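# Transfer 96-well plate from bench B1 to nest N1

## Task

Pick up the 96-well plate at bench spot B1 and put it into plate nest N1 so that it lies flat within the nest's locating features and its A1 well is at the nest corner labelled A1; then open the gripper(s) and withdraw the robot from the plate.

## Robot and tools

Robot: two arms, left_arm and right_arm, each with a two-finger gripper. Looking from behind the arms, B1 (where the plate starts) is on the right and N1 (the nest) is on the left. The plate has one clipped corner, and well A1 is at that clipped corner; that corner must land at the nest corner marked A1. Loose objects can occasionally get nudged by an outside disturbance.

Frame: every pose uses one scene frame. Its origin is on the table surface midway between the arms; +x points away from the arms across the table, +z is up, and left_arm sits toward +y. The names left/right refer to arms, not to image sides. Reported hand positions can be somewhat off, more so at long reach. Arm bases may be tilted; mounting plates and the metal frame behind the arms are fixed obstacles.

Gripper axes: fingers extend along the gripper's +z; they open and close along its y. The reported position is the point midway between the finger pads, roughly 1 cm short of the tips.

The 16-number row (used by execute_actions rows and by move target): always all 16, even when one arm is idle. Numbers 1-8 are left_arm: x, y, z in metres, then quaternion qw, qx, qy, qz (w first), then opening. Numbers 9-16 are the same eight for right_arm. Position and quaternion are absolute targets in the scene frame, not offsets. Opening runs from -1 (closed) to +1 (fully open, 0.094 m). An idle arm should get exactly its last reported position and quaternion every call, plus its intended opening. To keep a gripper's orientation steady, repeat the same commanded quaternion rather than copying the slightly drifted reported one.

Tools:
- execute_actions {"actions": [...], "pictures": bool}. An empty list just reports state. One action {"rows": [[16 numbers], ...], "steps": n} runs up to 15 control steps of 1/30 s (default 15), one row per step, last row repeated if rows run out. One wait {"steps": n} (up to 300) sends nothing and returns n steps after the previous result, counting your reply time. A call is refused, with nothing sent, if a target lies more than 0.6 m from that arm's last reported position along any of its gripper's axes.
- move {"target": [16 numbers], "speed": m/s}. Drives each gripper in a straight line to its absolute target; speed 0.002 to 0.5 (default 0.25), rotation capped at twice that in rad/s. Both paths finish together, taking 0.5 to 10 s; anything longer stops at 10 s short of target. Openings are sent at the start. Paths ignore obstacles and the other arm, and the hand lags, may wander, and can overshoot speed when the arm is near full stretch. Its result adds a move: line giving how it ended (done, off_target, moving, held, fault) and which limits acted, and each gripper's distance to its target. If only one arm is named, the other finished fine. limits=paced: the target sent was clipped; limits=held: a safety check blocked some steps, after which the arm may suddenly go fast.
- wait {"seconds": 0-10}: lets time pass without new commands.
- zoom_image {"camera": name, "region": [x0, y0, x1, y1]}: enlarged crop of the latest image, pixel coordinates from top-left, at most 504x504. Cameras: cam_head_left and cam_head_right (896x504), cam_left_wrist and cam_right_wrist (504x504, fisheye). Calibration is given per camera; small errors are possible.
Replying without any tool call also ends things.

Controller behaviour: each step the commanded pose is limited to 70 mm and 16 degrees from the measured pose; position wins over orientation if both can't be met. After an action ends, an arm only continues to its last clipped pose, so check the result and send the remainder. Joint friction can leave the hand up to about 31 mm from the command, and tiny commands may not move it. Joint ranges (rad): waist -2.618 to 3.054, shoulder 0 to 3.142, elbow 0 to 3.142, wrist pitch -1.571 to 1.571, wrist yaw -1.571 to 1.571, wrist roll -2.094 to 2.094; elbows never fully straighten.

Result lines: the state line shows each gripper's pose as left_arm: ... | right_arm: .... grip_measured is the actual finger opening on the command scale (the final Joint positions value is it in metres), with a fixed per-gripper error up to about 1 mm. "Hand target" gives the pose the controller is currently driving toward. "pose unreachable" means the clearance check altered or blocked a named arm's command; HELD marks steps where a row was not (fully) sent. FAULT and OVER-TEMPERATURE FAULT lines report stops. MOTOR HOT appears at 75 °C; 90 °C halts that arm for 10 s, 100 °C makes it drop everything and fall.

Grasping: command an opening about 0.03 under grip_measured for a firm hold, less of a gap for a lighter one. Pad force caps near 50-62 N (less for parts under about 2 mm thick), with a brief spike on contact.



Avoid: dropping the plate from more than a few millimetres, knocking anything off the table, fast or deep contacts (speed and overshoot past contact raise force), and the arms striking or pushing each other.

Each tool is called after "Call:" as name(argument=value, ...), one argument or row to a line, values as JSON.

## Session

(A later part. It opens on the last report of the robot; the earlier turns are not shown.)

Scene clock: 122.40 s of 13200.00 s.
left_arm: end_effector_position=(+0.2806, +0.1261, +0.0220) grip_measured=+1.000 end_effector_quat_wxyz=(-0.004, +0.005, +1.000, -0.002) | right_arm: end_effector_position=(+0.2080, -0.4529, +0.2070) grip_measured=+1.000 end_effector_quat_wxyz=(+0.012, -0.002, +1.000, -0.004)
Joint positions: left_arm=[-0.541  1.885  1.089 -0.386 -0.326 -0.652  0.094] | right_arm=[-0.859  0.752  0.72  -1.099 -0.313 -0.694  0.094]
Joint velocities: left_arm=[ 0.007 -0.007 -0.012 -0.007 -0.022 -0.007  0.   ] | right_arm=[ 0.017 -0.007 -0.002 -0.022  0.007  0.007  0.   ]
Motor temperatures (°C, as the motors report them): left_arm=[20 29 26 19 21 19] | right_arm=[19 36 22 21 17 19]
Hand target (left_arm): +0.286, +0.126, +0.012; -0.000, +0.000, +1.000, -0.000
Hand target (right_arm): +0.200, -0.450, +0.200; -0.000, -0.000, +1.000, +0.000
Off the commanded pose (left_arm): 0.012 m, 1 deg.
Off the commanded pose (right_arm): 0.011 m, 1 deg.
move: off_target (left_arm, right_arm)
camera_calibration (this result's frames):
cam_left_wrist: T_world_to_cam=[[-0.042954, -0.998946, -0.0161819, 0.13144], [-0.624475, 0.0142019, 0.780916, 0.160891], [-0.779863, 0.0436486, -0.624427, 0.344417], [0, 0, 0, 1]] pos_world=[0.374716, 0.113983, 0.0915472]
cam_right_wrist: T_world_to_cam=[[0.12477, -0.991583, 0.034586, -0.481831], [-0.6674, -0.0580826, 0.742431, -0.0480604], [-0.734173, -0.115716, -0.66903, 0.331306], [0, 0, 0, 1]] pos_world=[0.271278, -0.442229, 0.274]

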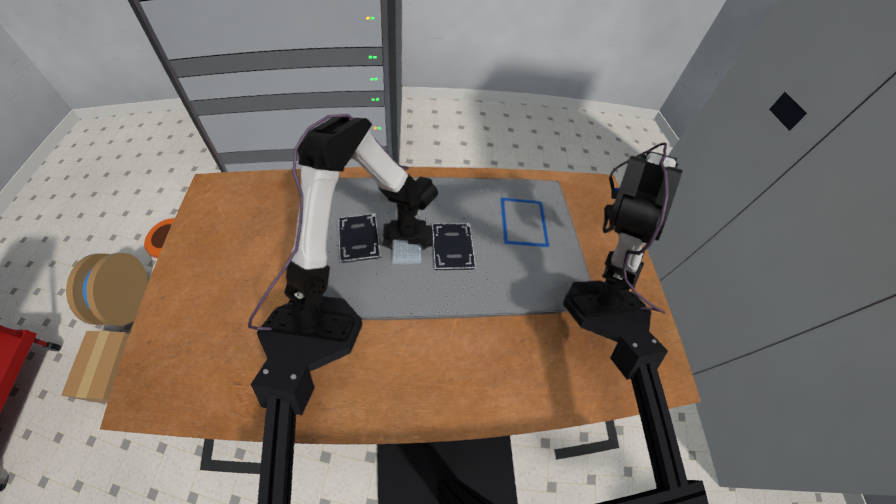

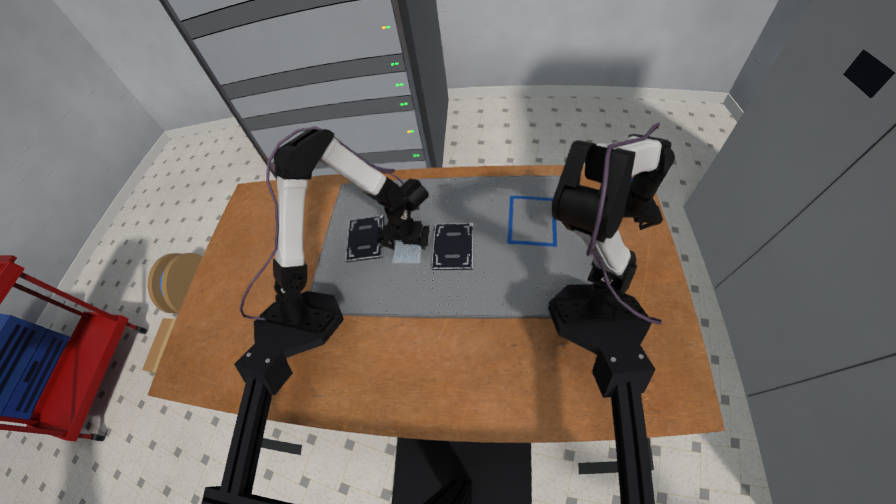

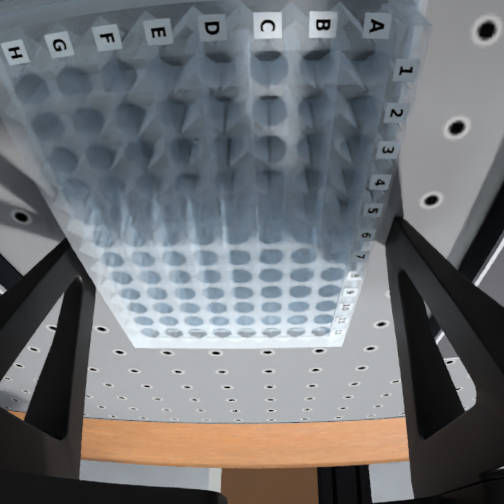

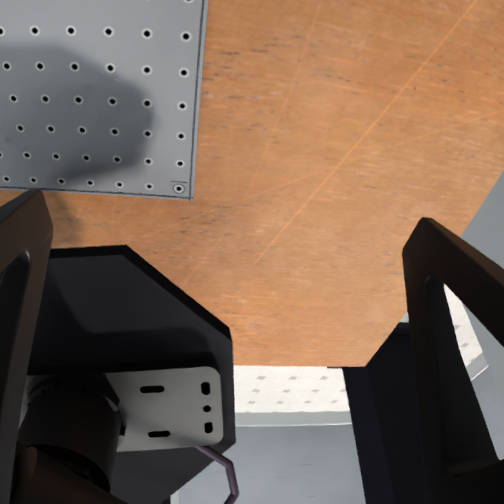

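Call:
move(
  target=[0.283,0.135,0.04,0,0,1,0,1,0.2,-0.45,0.2,0,0,1,0,1],
  speed=0.03,
)

Call:
move(
  target=[0.283,0.134,0.01,0,0,1,0,1,0.2,-0.45,0.2,0,0,1,0,1],
  speed=0.02,
)

Scene clock: 125.57 s of 13200.00 s.
left_arm: end_effector_position=(+0.2892, +0.1265, +0.0389) grip_measured=+1.000 end_effector_quat_wxyz=(+0.007, +0.001, +1.000, -0.011) | right_arm: end_effector_position=(+0.2079, -0.4529, +0.2070) grip_measured=+1.000 end_effector_quat_wxyz=(+0.012, -0.002, +1.000, -0.005)
Joint positions: left_arm=[-0.541  1.829  1.089 -0.413 -0.325 -0.651  0.094] | right_arm=[-0.859  0.752  0.72  -1.099 -0.312 -0.694  0.094]
Joint velocities: left_arm=[ 0.012 -0.002 -0.002 -0.051  0.022 -0.022  0.   ] | right_arm=[-0.012  0.002 -0.012  0.066 -0.037 -0.007  0.   ]
Motor temperatures (°C, as the motors report them): left_arm=[20 29 26 19 21 19] | right_arm=[19 35 22 21 17 19]
Hand target (left_arm): +0.283, +0.135, +0.040; -0.000, +0.000, +1.000, -0.000
Hand target (right_arm): +0.200, -0.450, +0.200; -0.000, -0.000, +1.000, -0.000
Off the commanded pose (left_arm): 0.011 m, 1 deg.
Off the commanded pose (right_arm): 0.011 m, 1 deg.
move: off_target (left_arm, right_arm)
camera_calibration (this result's frames):
cam_left_wrist: T_world_to_cam=[[-0.0336871, -0.999432, 0.0010234, 0.129188], [-0.640667, 0.0223804, 0.767493, 0.157233], [-0.767079, 0.0251989, -0.641057, 0.361017], [0, 0, 0, 1]] pos_world=[0.382015, 0.116499, 0.110625]
cam_right_wrist: T_world_to_cam=[[0.124769, -0.991574, 0.0348474, -0.481925], [-0.667221, -0.0578581, 0.74261, -0.0480636], [-0.734336, -0.115906, -0.668817, 0.331173], [0, 0, 0, 1]] pos_world=[0.271253, -0.44226, 0.273981]

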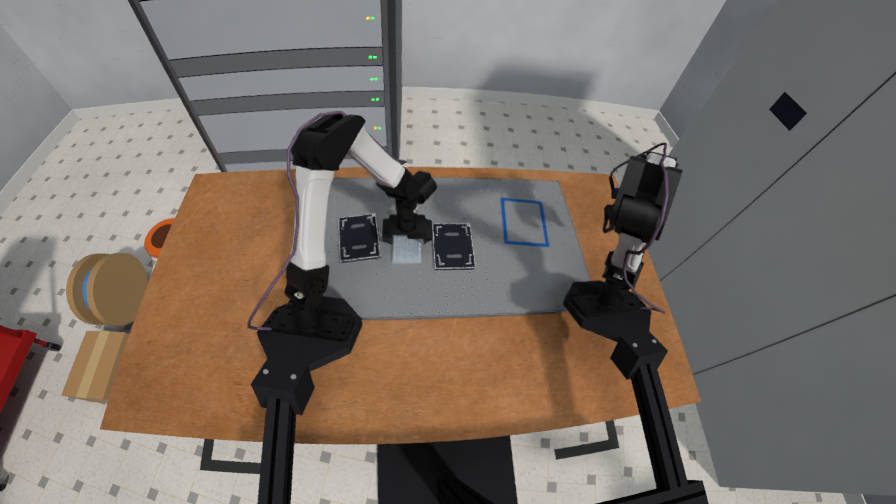

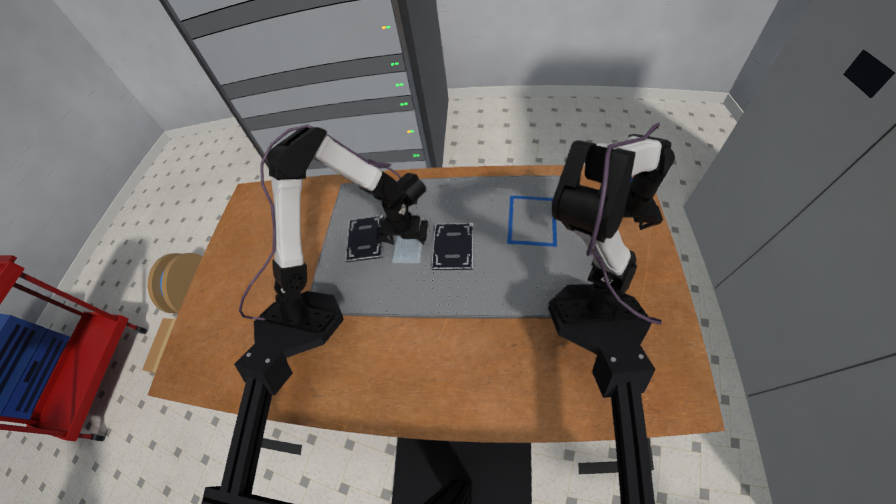

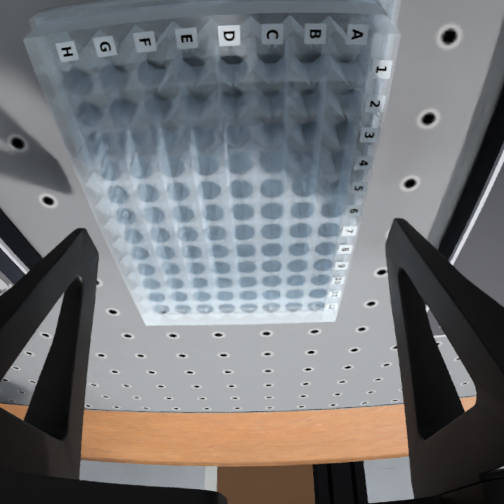

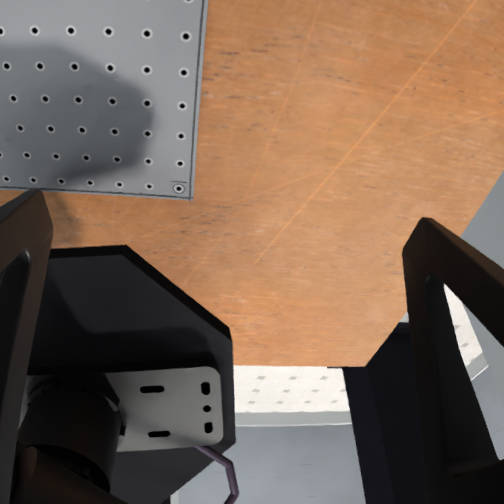

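Scene clock: 127.30 s of 13200.00 s.
left_arm: end_effector_position=(+0.2889, +0.1277, +0.0220) grip_measured=+1.000 end_effector_quat_wxyz=(+0.006, -0.002, +1.000, -0.007) | right_arm: end_effector_position=(+0.2079, -0.4529, +0.2070) grip_measured=+1.000 end_effector_quat_wxyz=(+0.012, -0.002, +1.000, -0.005)
Joint positions: left_arm=[-0.526  1.88   1.089 -0.365 -0.325 -0.644  0.094] | right_arm=[-0.859  0.752  0.72  -1.099 -0.312 -0.694  0.094]
Joint velocities: left_arm=[-0.007 -0.022 -0.007  0.037  0.037 -0.037  0.   ] | right_arm=[ 0.017  0.007  0.007  0.051  0.007 -0.037  0.   ]
Motor temperatures (°C, as the motors report them): left_arm=[20 29 26 19 21 19] | right_arm=[19 35 22 21 17 19]
Hand target (left_arm): +0.283, +0.134, +0.010; -0.000, -0.000, +1.000, +0.000
Hand target (right_arm): +0.200, -0.450, +0.200; -0.000, -0.000, +1.000, +0.000
Off the commanded pose (left_arm): 0.015 m, 1 deg.
Off the commanded pose (right_arm): 0.011 m, 1 deg.
move: off_target (left_arm, right_arm)
camera_calibration (this result's frames):
cam_left_wrist: T_world_to_cam=[[-0.0286227, -0.999562, -0.00756475, 0.12914], [-0.639702, 0.0125018, 0.768521, 0.170937], [-0.76809, 0.0268363, -0.63978, 0.349974], [0, 0, 0, 1]] pos_world=[0.381856, 0.117554, 0.0935149]
cam_right_wrist: T_world_to_cam=[[0.124769, -0.991574, 0.0348474, -0.481925], [-0.667221, -0.0578581, 0.74261, -0.0480636], [-0.734336, -0.115906, -0.668817, 0.331173], [0, 0, 0, 1]] pos_world=[0.271253, -0.44226, 0.273981]

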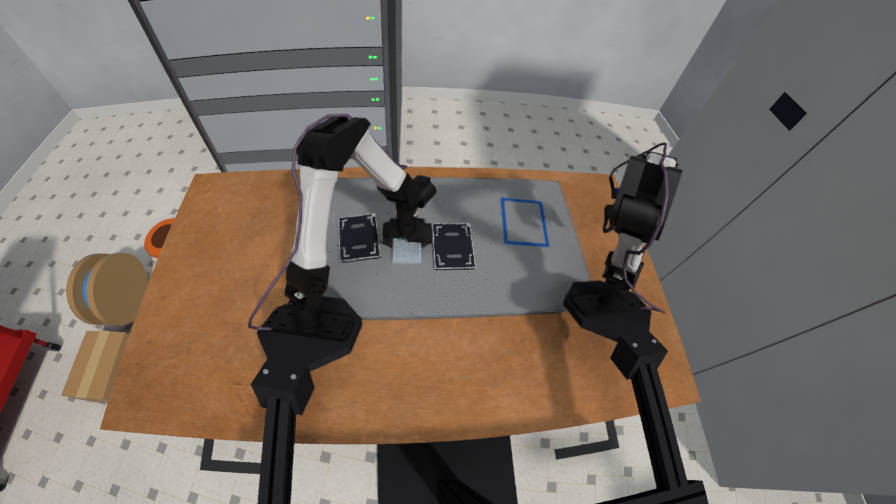

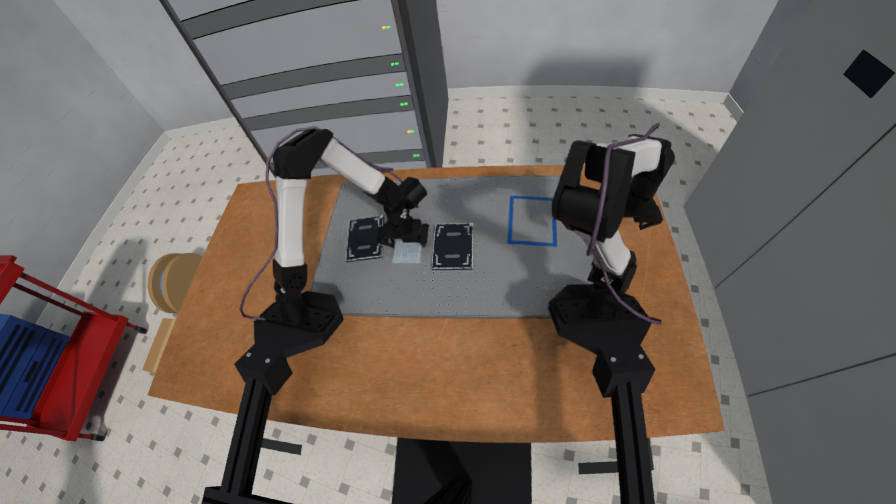

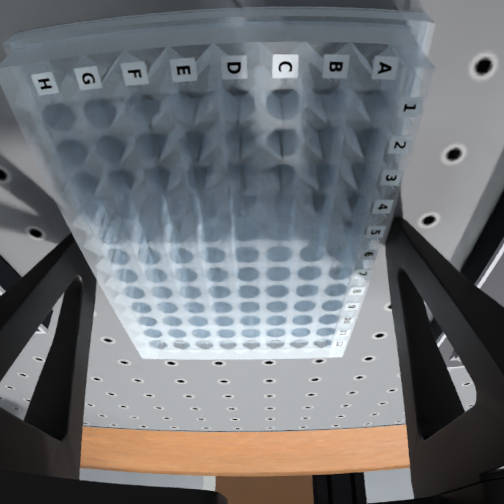

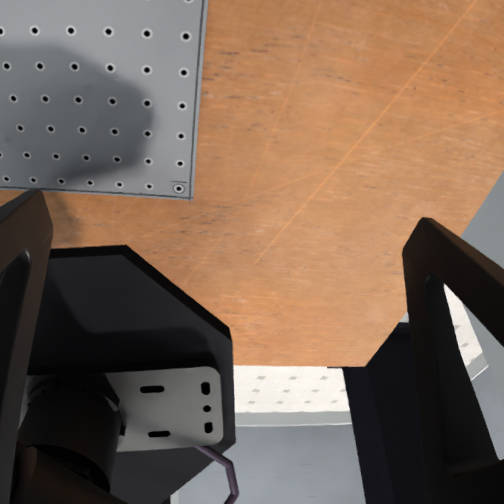

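Call:
move(
  target=[0.282,0.129,0.014,0,0,1,0,0.72,0.2,-0.45,0.2,0,0,1,0,1],
  speed=0.02,
)

Scene clock: 129.87 s of 13200.00 s.
left_arm: end_effector_position=(+0.2890, +0.1278, +0.0220) grip_measured=+0.776 end_effector_quat_wxyz=(+0.006, -0.002, +1.000, -0.006) | right_arm: end_effector_position=(+0.2079, -0.4529, +0.2070) grip_measured=+1.000 end_effector_quat_wxyz=(+0.012, -0.002, +1.000, -0.005)
Joint positions: left_arm=[-0.526  1.88   1.089 -0.365 -0.325 -0.644  0.083] | right_arm=[-0.859  0.752  0.72  -1.099 -0.312 -0.694  0.094]
Joint velocities: left_arm=[-0.007  0.022  0.007 -0.007  0.007 -0.037 -0.001] | right_arm=[-0.002  0.007  0.022 -0.022 -0.007  0.051  0.   ]
Motor temperatures (°C, as the motors report them): left_arm=[20 29 25 19 21 19] | right_arm=[19 34 22 21 17 19]
Hand target (left_arm): +0.282, +0.129, +0.014; +0.000, -0.000, +1.000, +0.000
Hand target (right_arm): +0.200, -0.450, +0.200; -0.000, -0.000, +1.000, +0.000
Off the commanded pose (left_arm): 0.011 m, 1 deg.
Off the commanded pose (right_arm): 0.011 m, 1 deg.
move: off_target (left_arm, right_arm)
camera_calibration (this result's frames):
cam_left_wrist: T_world_to_cam=[[-0.0286057, -0.999557, -0.00818949, 0.129256], [-0.640052, 0.012023, 0.768237, 0.171154], [-0.767798, 0.0272177, -0.640113, 0.349906], [0, 0, 0, 1]] pos_world=[0.381902, 0.117617, 0.0935505]
cam_right_wrist: T_world_to_cam=[[0.124769, -0.991574, 0.0348474, -0.481925], [-0.667221, -0.0578581, 0.74261, -0.0480636], [-0.734336, -0.115906, -0.668817, 0.331173], [0, 0, 0, 1]] pos_world=[0.271253, -0.44226, 0.273981]

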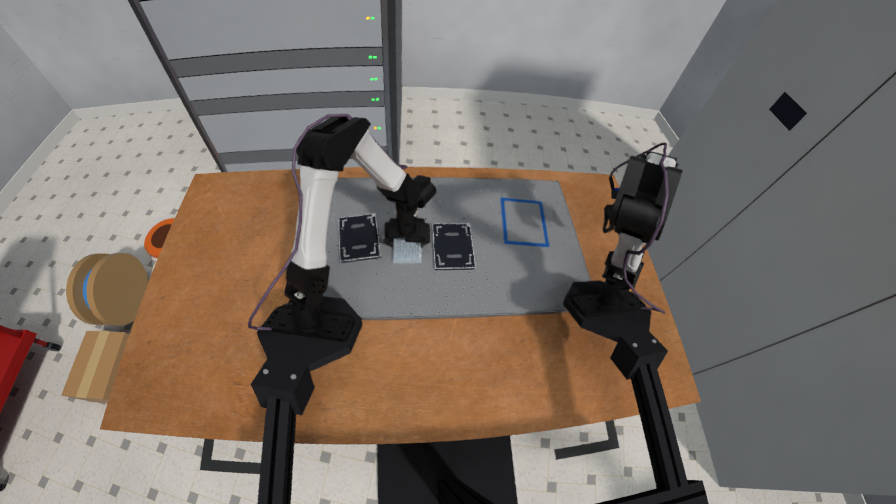

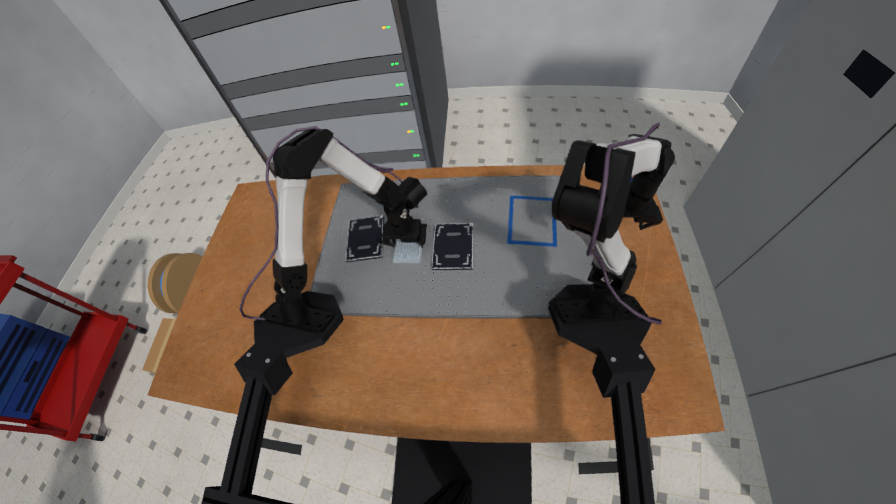

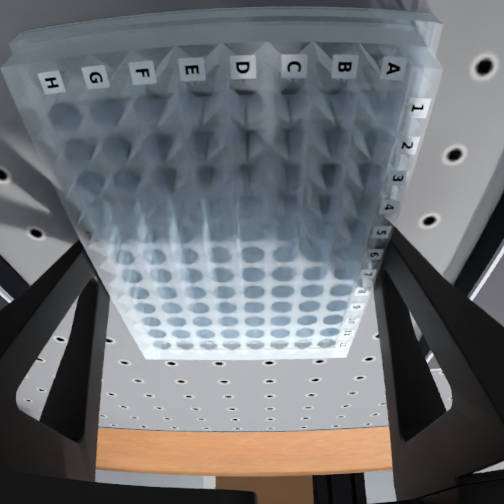

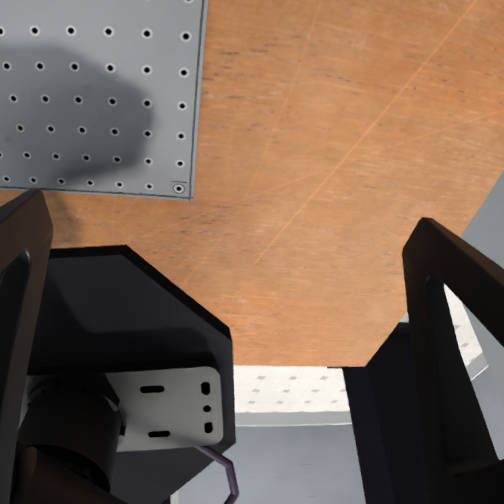

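Call:
move(
  target=[0.287,0.129,0.09,0,0,1,0,0.74,0.2,-0.45,0.2,0,0,1,0,1],
  speed=0.06,
)

Call:
move(
  target=[0.317,0.274,0.07,0,-0.076,0.997,0,0.74,0.2,-0.45,0.2,0,0,1,0,1],
  speed=0.08,
)

Scene clock: 136.43 s of 13200.00 s.
left_arm: end_effector_position=(+0.2827, +0.1324, +0.0822) grip_measured=+0.776 end_effector_quat_wxyz=(-0.007, +0.002, +1.000, +0.003) | right_arm: end_effector_position=(+0.2079, -0.4529, +0.2070) grip_measured=+1.000 end_effector_quat_wxyz=(+0.012, -0.002, +1.000, -0.005)
Joint positions: left_arm=[-0.586  1.72   1.123 -0.612 -0.347 -0.707  0.083] | right_arm=[-0.859  0.752  0.72  -1.099 -0.312 -0.694  0.094]
Joint velocities: left_arm=[ 0.002 -0.012 -0.002 -0.007  0.081  0.051 -0.   ] | right_arm=[-0.017 -0.012  0.007 -0.037  0.007 -0.022  0.   ]
Motor temperatures (°C, as the motors report them): left_arm=[21 29 25 19 21 19] | right_arm=[19 33 22 21 17 19]
Hand target (left_arm): +0.287, +0.129, +0.090; +0.000, +0.000, +1.000, +0.000
Hand target (right_arm): +0.200, -0.450, +0.200; -0.000, -0.000, +1.000, +0.000
Off the commanded pose (left_arm): 0.010 m, 1 deg.
Off the commanded pose (right_arm): 0.011 m, 1 deg.
After step 90, 1.93 s passed at rest.
move: off_target (right_arm)
camera_calibration (this result's frames):
cam_left_wrist: T_world_to_cam=[[-0.0372288, -0.998952, -0.0266295, 0.137968], [-0.619253, 0.00214713, 0.785189, 0.114829], [-0.784309, 0.045722, -0.618684, 0.383916], [0, 0, 0, 1]] pos_world=[0.377353, 0.120023, 0.151034]
cam_right_wrist: T_world_to_cam=[[0.124769, -0.991574, 0.0348474, -0.481925], [-0.667221, -0.0578581, 0.74261, -0.0480636], [-0.734336, -0.115906, -0.668817, 0.331173], [0, 0, 0, 1]] pos_world=[0.271253, -0.44226, 0.273981]

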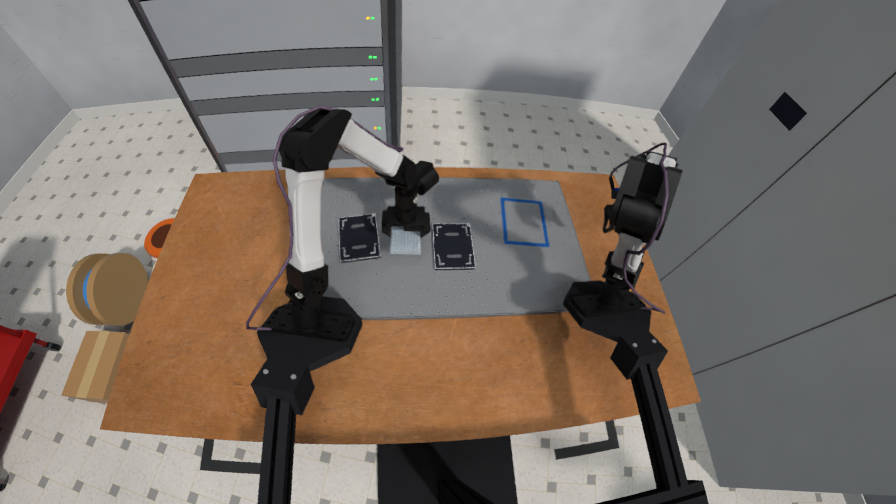

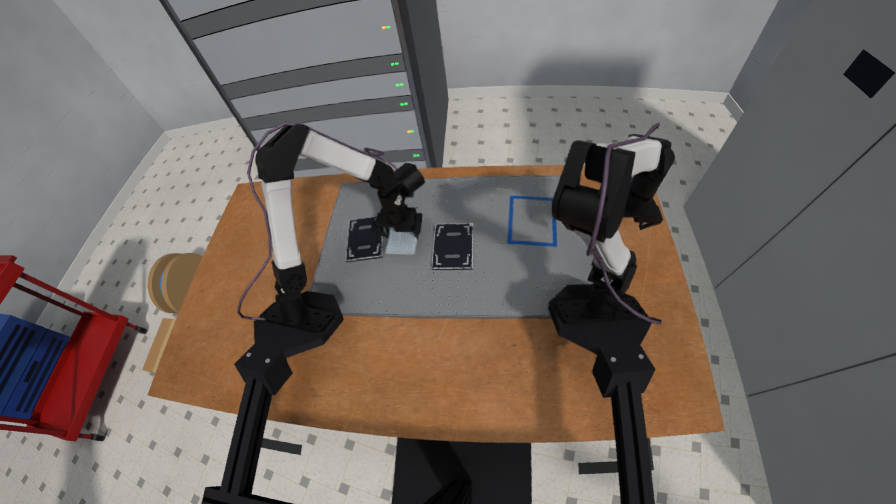

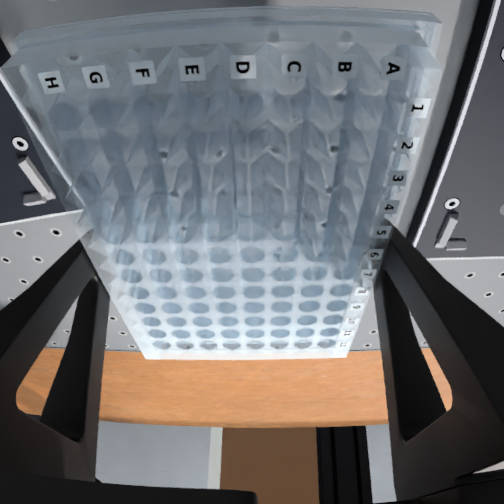

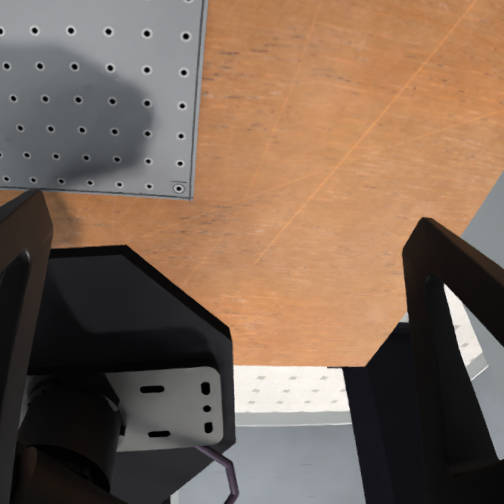

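Scene clock: 138.70 s of 13200.00 s.
left_arm: end_effector_position=(+0.3186, +0.2729, +0.0680) grip_measured=+0.776 end_effector_quat_wxyz=(-0.007, -0.078, +0.997, +0.003) | right_arm: end_effector_position=(+0.2079, -0.4529, +0.2070) grip_measured=+1.000 end_effector_quat_wxyz=(+0.012, -0.002, +1.000, -0.005)
Joint positions: left_arm=[-0.116  1.537  0.938 -0.497 -0.152 -0.423  0.083] | right_arm=[-0.859  0.752  0.72  -1.099 -0.312 -0.694  0.094]
Joint velocities: left_arm=[-0.007 -0.012  0.012 -0.037  0.022 -0.007 -0.002] | right_arm=[-0.002 -0.012  0.007  0.007  0.022 -0.022  0.   ]
Motor temperatures (°C, as the motors report them): left_arm=[21 29 25 19 21 19] | right_arm=[19 32 22 21 17 19]
Hand target (left_arm): +0.319, +0.274, +0.070; +0.000, -0.077, +0.997, -0.003
Hand target (right_arm): +0.200, -0.450, +0.200; -0.000, -0.000, +1.000, +0.000
Off the commanded pose (left_arm): 0.003 m, 1 deg.
Off the commanded pose (right_arm): 0.011 m, 1 deg.
move: off_target (right_arm)
camera_calibration (this result's frames):
cam_left_wrist: T_world_to_cam=[[0.121908, -0.992171, -0.0271168, 0.226761], [-0.613182, -0.096769, 0.783992, 0.173042], [-0.780478, -0.0789478, -0.620178, 0.429769], [0, 0, 0, 1]] pos_world=[0.413888, 0.27566, 0.137019]
cam_right_wrist: T_world_to_cam=[[0.124769, -0.991574, 0.0348474, -0.481925], [-0.667221, -0.0578581, 0.74261, -0.0480636], [-0.734336, -0.115906, -0.668817, 0.331173], [0, 0, 0, 1]] pos_world=[0.271253, -0.44226, 0.273981]

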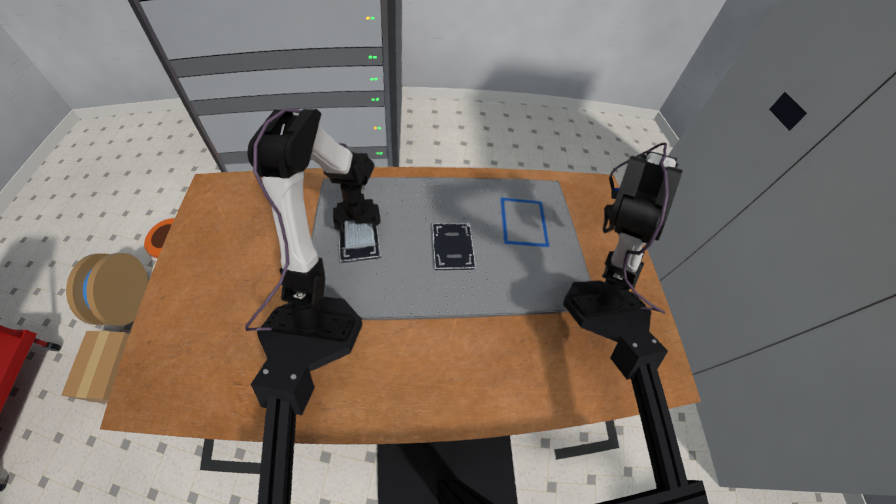

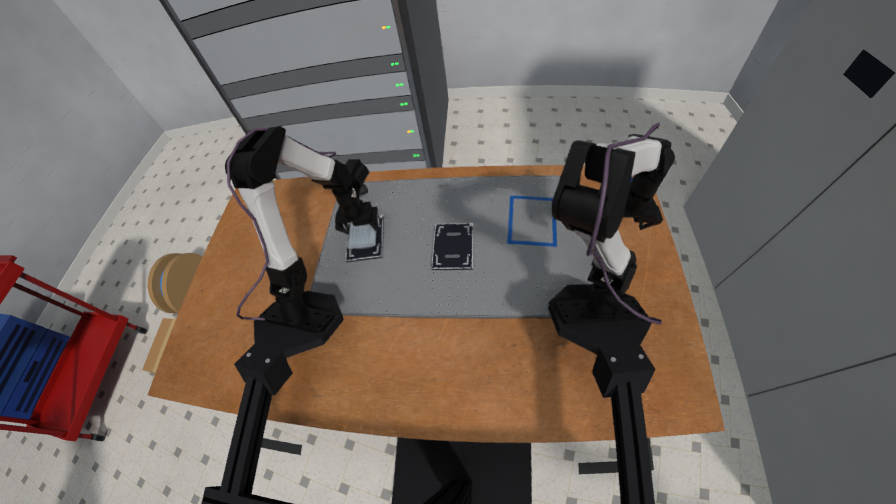

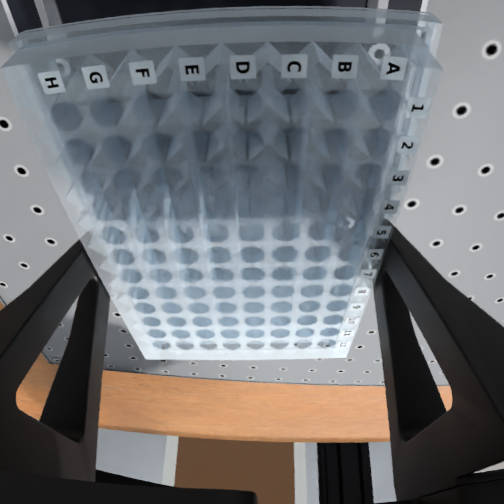

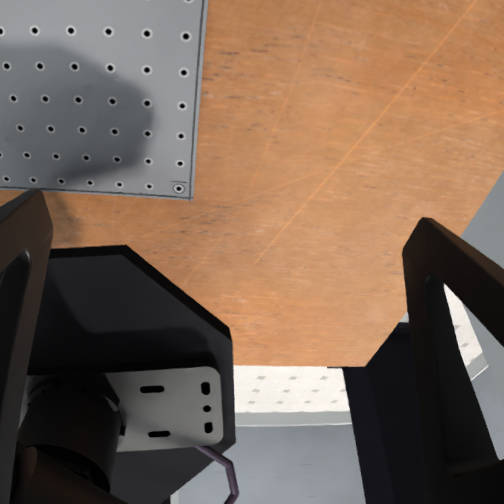

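Call:
move(
  target=[0.317,0.278,0.042,0,-0.076,0.997,0,0.74,0.2,-0.45,0.2,0,0,1,0,1],
  speed=0.02,
)

Call:
zoom_image(
  camera="cam_head_right",
  region=[320, 190, 420, 280],
)

Call:
zoom_image(
  camera="cam_head_left",
  region=[310, 190, 410, 280],
)

Scene clock: 144.83 s of 13200.00 s.
left_arm: end_effector_position=(+0.3214, +0.2757, +0.0481) grip_measured=+0.776 end_effector_quat_wxyz=(+0.004, -0.077, +0.997, +0.001) | right_arm: end_effector_position=(+0.2079, -0.4529, +0.2070) grip_measured=+1.000 end_effector_quat_wxyz=(+0.012, -0.002, +1.000, -0.005)
Joint positions: left_arm=[-0.096  1.589  0.909 -0.391 -0.145 -0.4    0.083] | right_arm=[-0.859  0.752  0.72  -1.099 -0.312 -0.694  0.094]
Joint velocities: left_arm=[-0.002  0.012  0.002  0.051 -0.037 -0.007  0.   ] | right_arm=[-0.002 -0.002  0.002 -0.007 -0.066 -0.022  0.   ]
Motor temperatures (°C, as the motors report them): left_arm=[20 29 25 19 21 19] | right_arm=[19 31 22 21 17 19]
Hand target (left_arm): +0.317, +0.278, +0.042; +0.000, -0.076, +0.997, -0.000
Hand target (right_arm): +0.200, -0.450, +0.200; -0.000, -0.000, +1.000, +0.000
Off the commanded pose (left_arm): 0.008 m, 1 deg.
Off the commanded pose (right_arm): 0.011 m, 1 deg.
After step 90, 1.53 s passed at rest.
move: off_target (right_arm)
camera_calibration (this result's frames):
cam_left_wrist: T_world_to_cam=[[0.121234, -0.992391, -0.0214837, 0.228717], [-0.630536, -0.0937081, 0.770482, 0.196069], [-0.766633, -0.0798622, -0.6371, 0.41641], [0, 0, 0, 1]] pos_world=[0.415134, 0.278606, 0.119141]
cam_right_wrist: T_world_to_cam=[[0.124769, -0.991574, 0.0348474, -0.481925], [-0.667221, -0.0578581, 0.74261, -0.0480636], [-0.734336, -0.115906, -0.668817, 0.331173], [0, 0, 0, 1]] pos_world=[0.271253, -0.44226, 0.273981]

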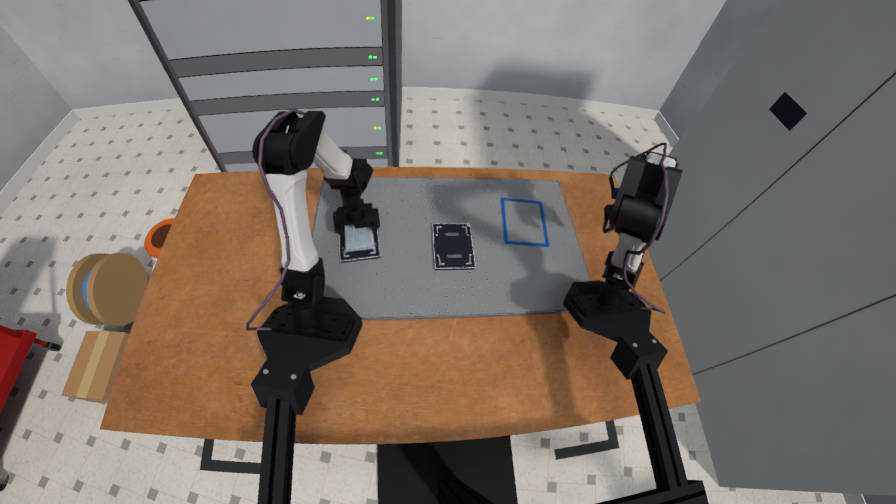

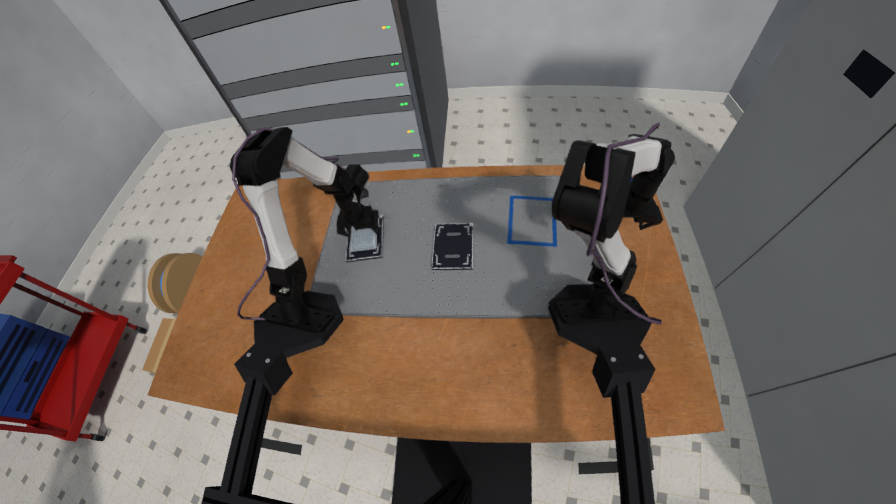

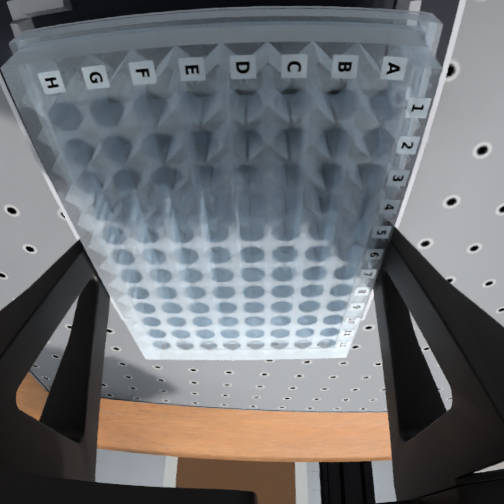

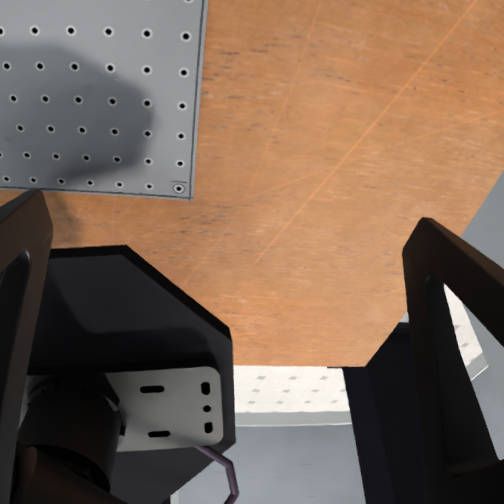

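Region (320, 190, 420, 280) of cam_head_right's 896x504 image, scaled by 5.040, with more detail than that image has; it fills the top 454 rows of this view, and the rest is white.

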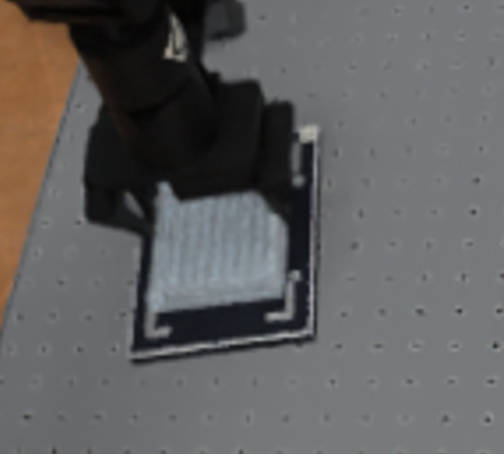

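Region (310, 190, 410, 280) of cam_head_left's 896x504 image, scaled by 5.040, with more detail than that image has; it fills the top 454 rows of this view, and the rest is white.

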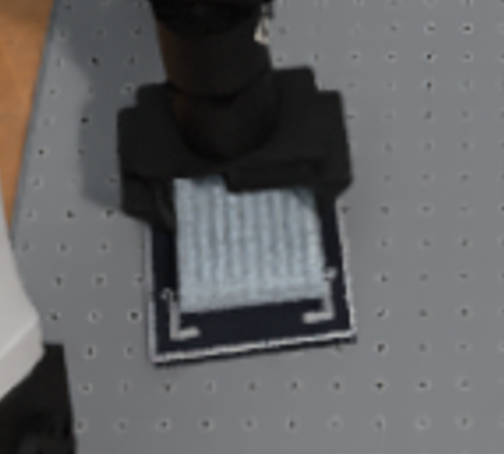

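Call:
move(
  target=[0.317,0.278,0.024,0,-0.076,0.997,0,0.74,0.2,-0.45,0.2,0,0,1,0,1],
  speed=0.01,
)

Call:
zoom_image(
  camera="cam_head_left",
  region=[310, 190, 410, 280],
)

Scene clock: 150.70 s of 13200.00 s.
left_arm: end_effector_position=(+0.3226, +0.2739, +0.0365) grip_measured=+0.776 end_effector_quat_wxyz=(+0.005, -0.075, +0.997, -0.003) | right_arm: end_effector_position=(+0.2079, -0.4529, +0.2070) grip_measured=+1.000 end_effector_quat_wxyz=(+0.012, -0.002, +1.000, -0.005)
Joint positions: left_arm=[-0.091  1.631  0.909 -0.346 -0.136 -0.392  0.083] | right_arm=[-0.859  0.752  0.72  -1.099 -0.312 -0.694  0.094]
Joint velocities: left_arm=[ 0.007  0.002 -0.017 -0.037 -0.007 -0.022  0.   ] | right_arm=[-0.002  0.002 -0.002 -0.037  0.007  0.022  0.   ]
Motor temperatures (°C, as the motors report them): left_arm=[20 29 25 19 21 19] | right_arm=[19 30 22 21 17 19]
Hand target (left_arm): +0.316, +0.278, +0.025; -0.000, -0.076, +0.997, +0.000
Hand target (right_arm): +0.200, -0.450, +0.200; -0.000, -0.000, +1.000, +0.000
Off the commanded pose (left_arm): 0.014 m, 1 deg.
Off the commanded pose (right_arm): 0.011 m, 1 deg.
After step 90, 0.17 s passed at rest.
move: off_target (left_arm, right_arm)
camera_calibration (this result's frames):
cam_left_wrist: T_world_to_cam=[[0.118037, -0.99291, -0.0140033, 0.227393], [-0.631661, -0.0859576, 0.770465, 0.203857], [-0.766206, -0.0820978, -0.637329, 0.410314], [0, 0, 0, 1]] pos_world=[0.416313, 0.27699, 0.107625]
cam_right_wrist: T_world_to_cam=[[0.124769, -0.991574, 0.0348474, -0.481925], [-0.667221, -0.0578581, 0.74261, -0.0480636], [-0.734336, -0.115906, -0.668817, 0.331173], [0, 0, 0, 1]] pos_world=[0.271253, -0.44226, 0.273981]

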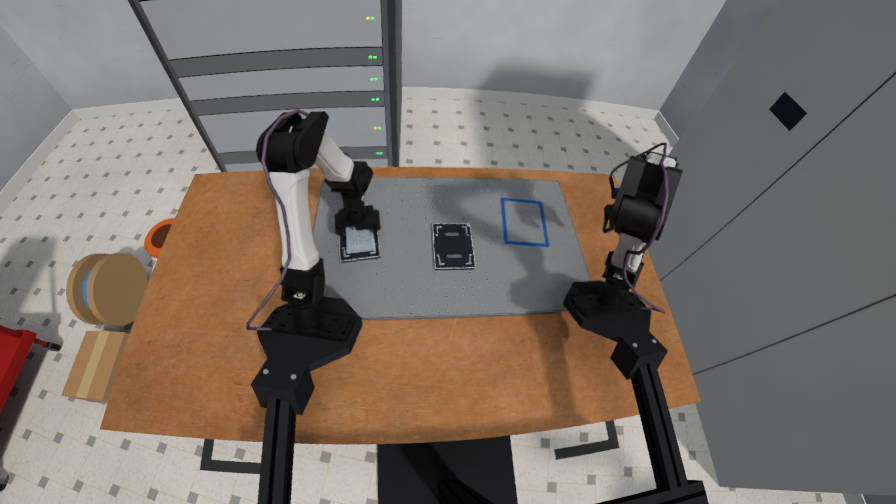

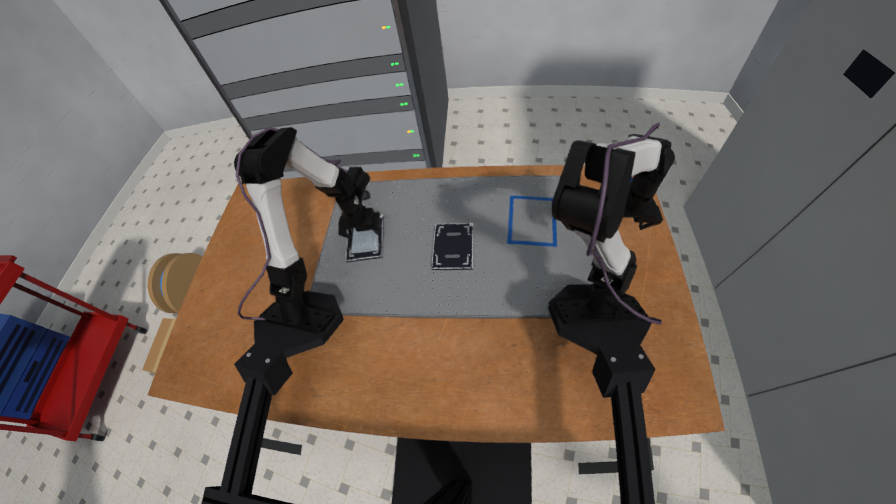

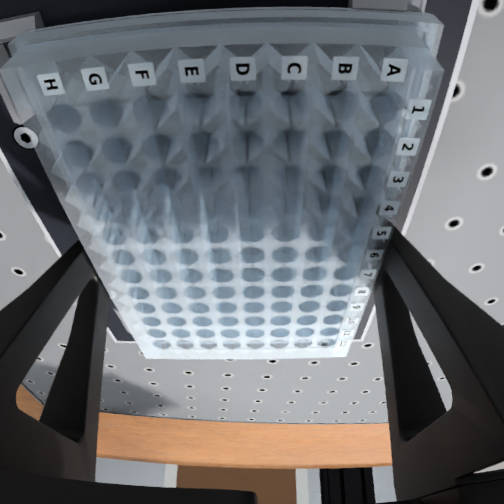

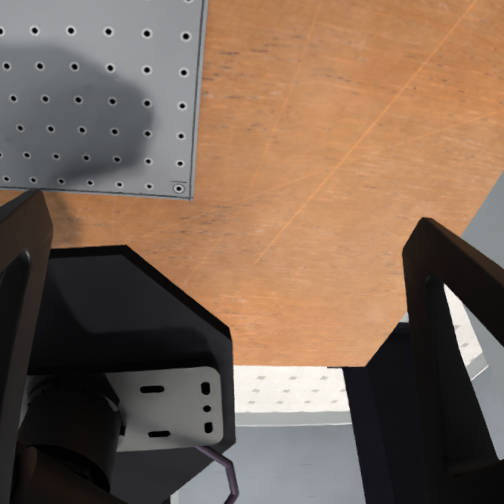

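Region (310, 190, 410, 280) of cam_head_left's 896x504 image, scaled by 5.040, with more detail than that image has; it fills the top 454 rows of this view, and the rest is white.

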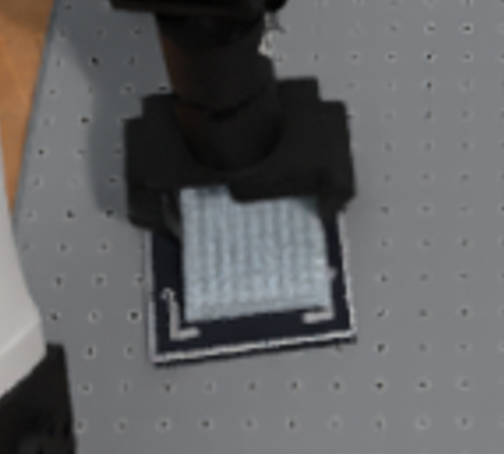

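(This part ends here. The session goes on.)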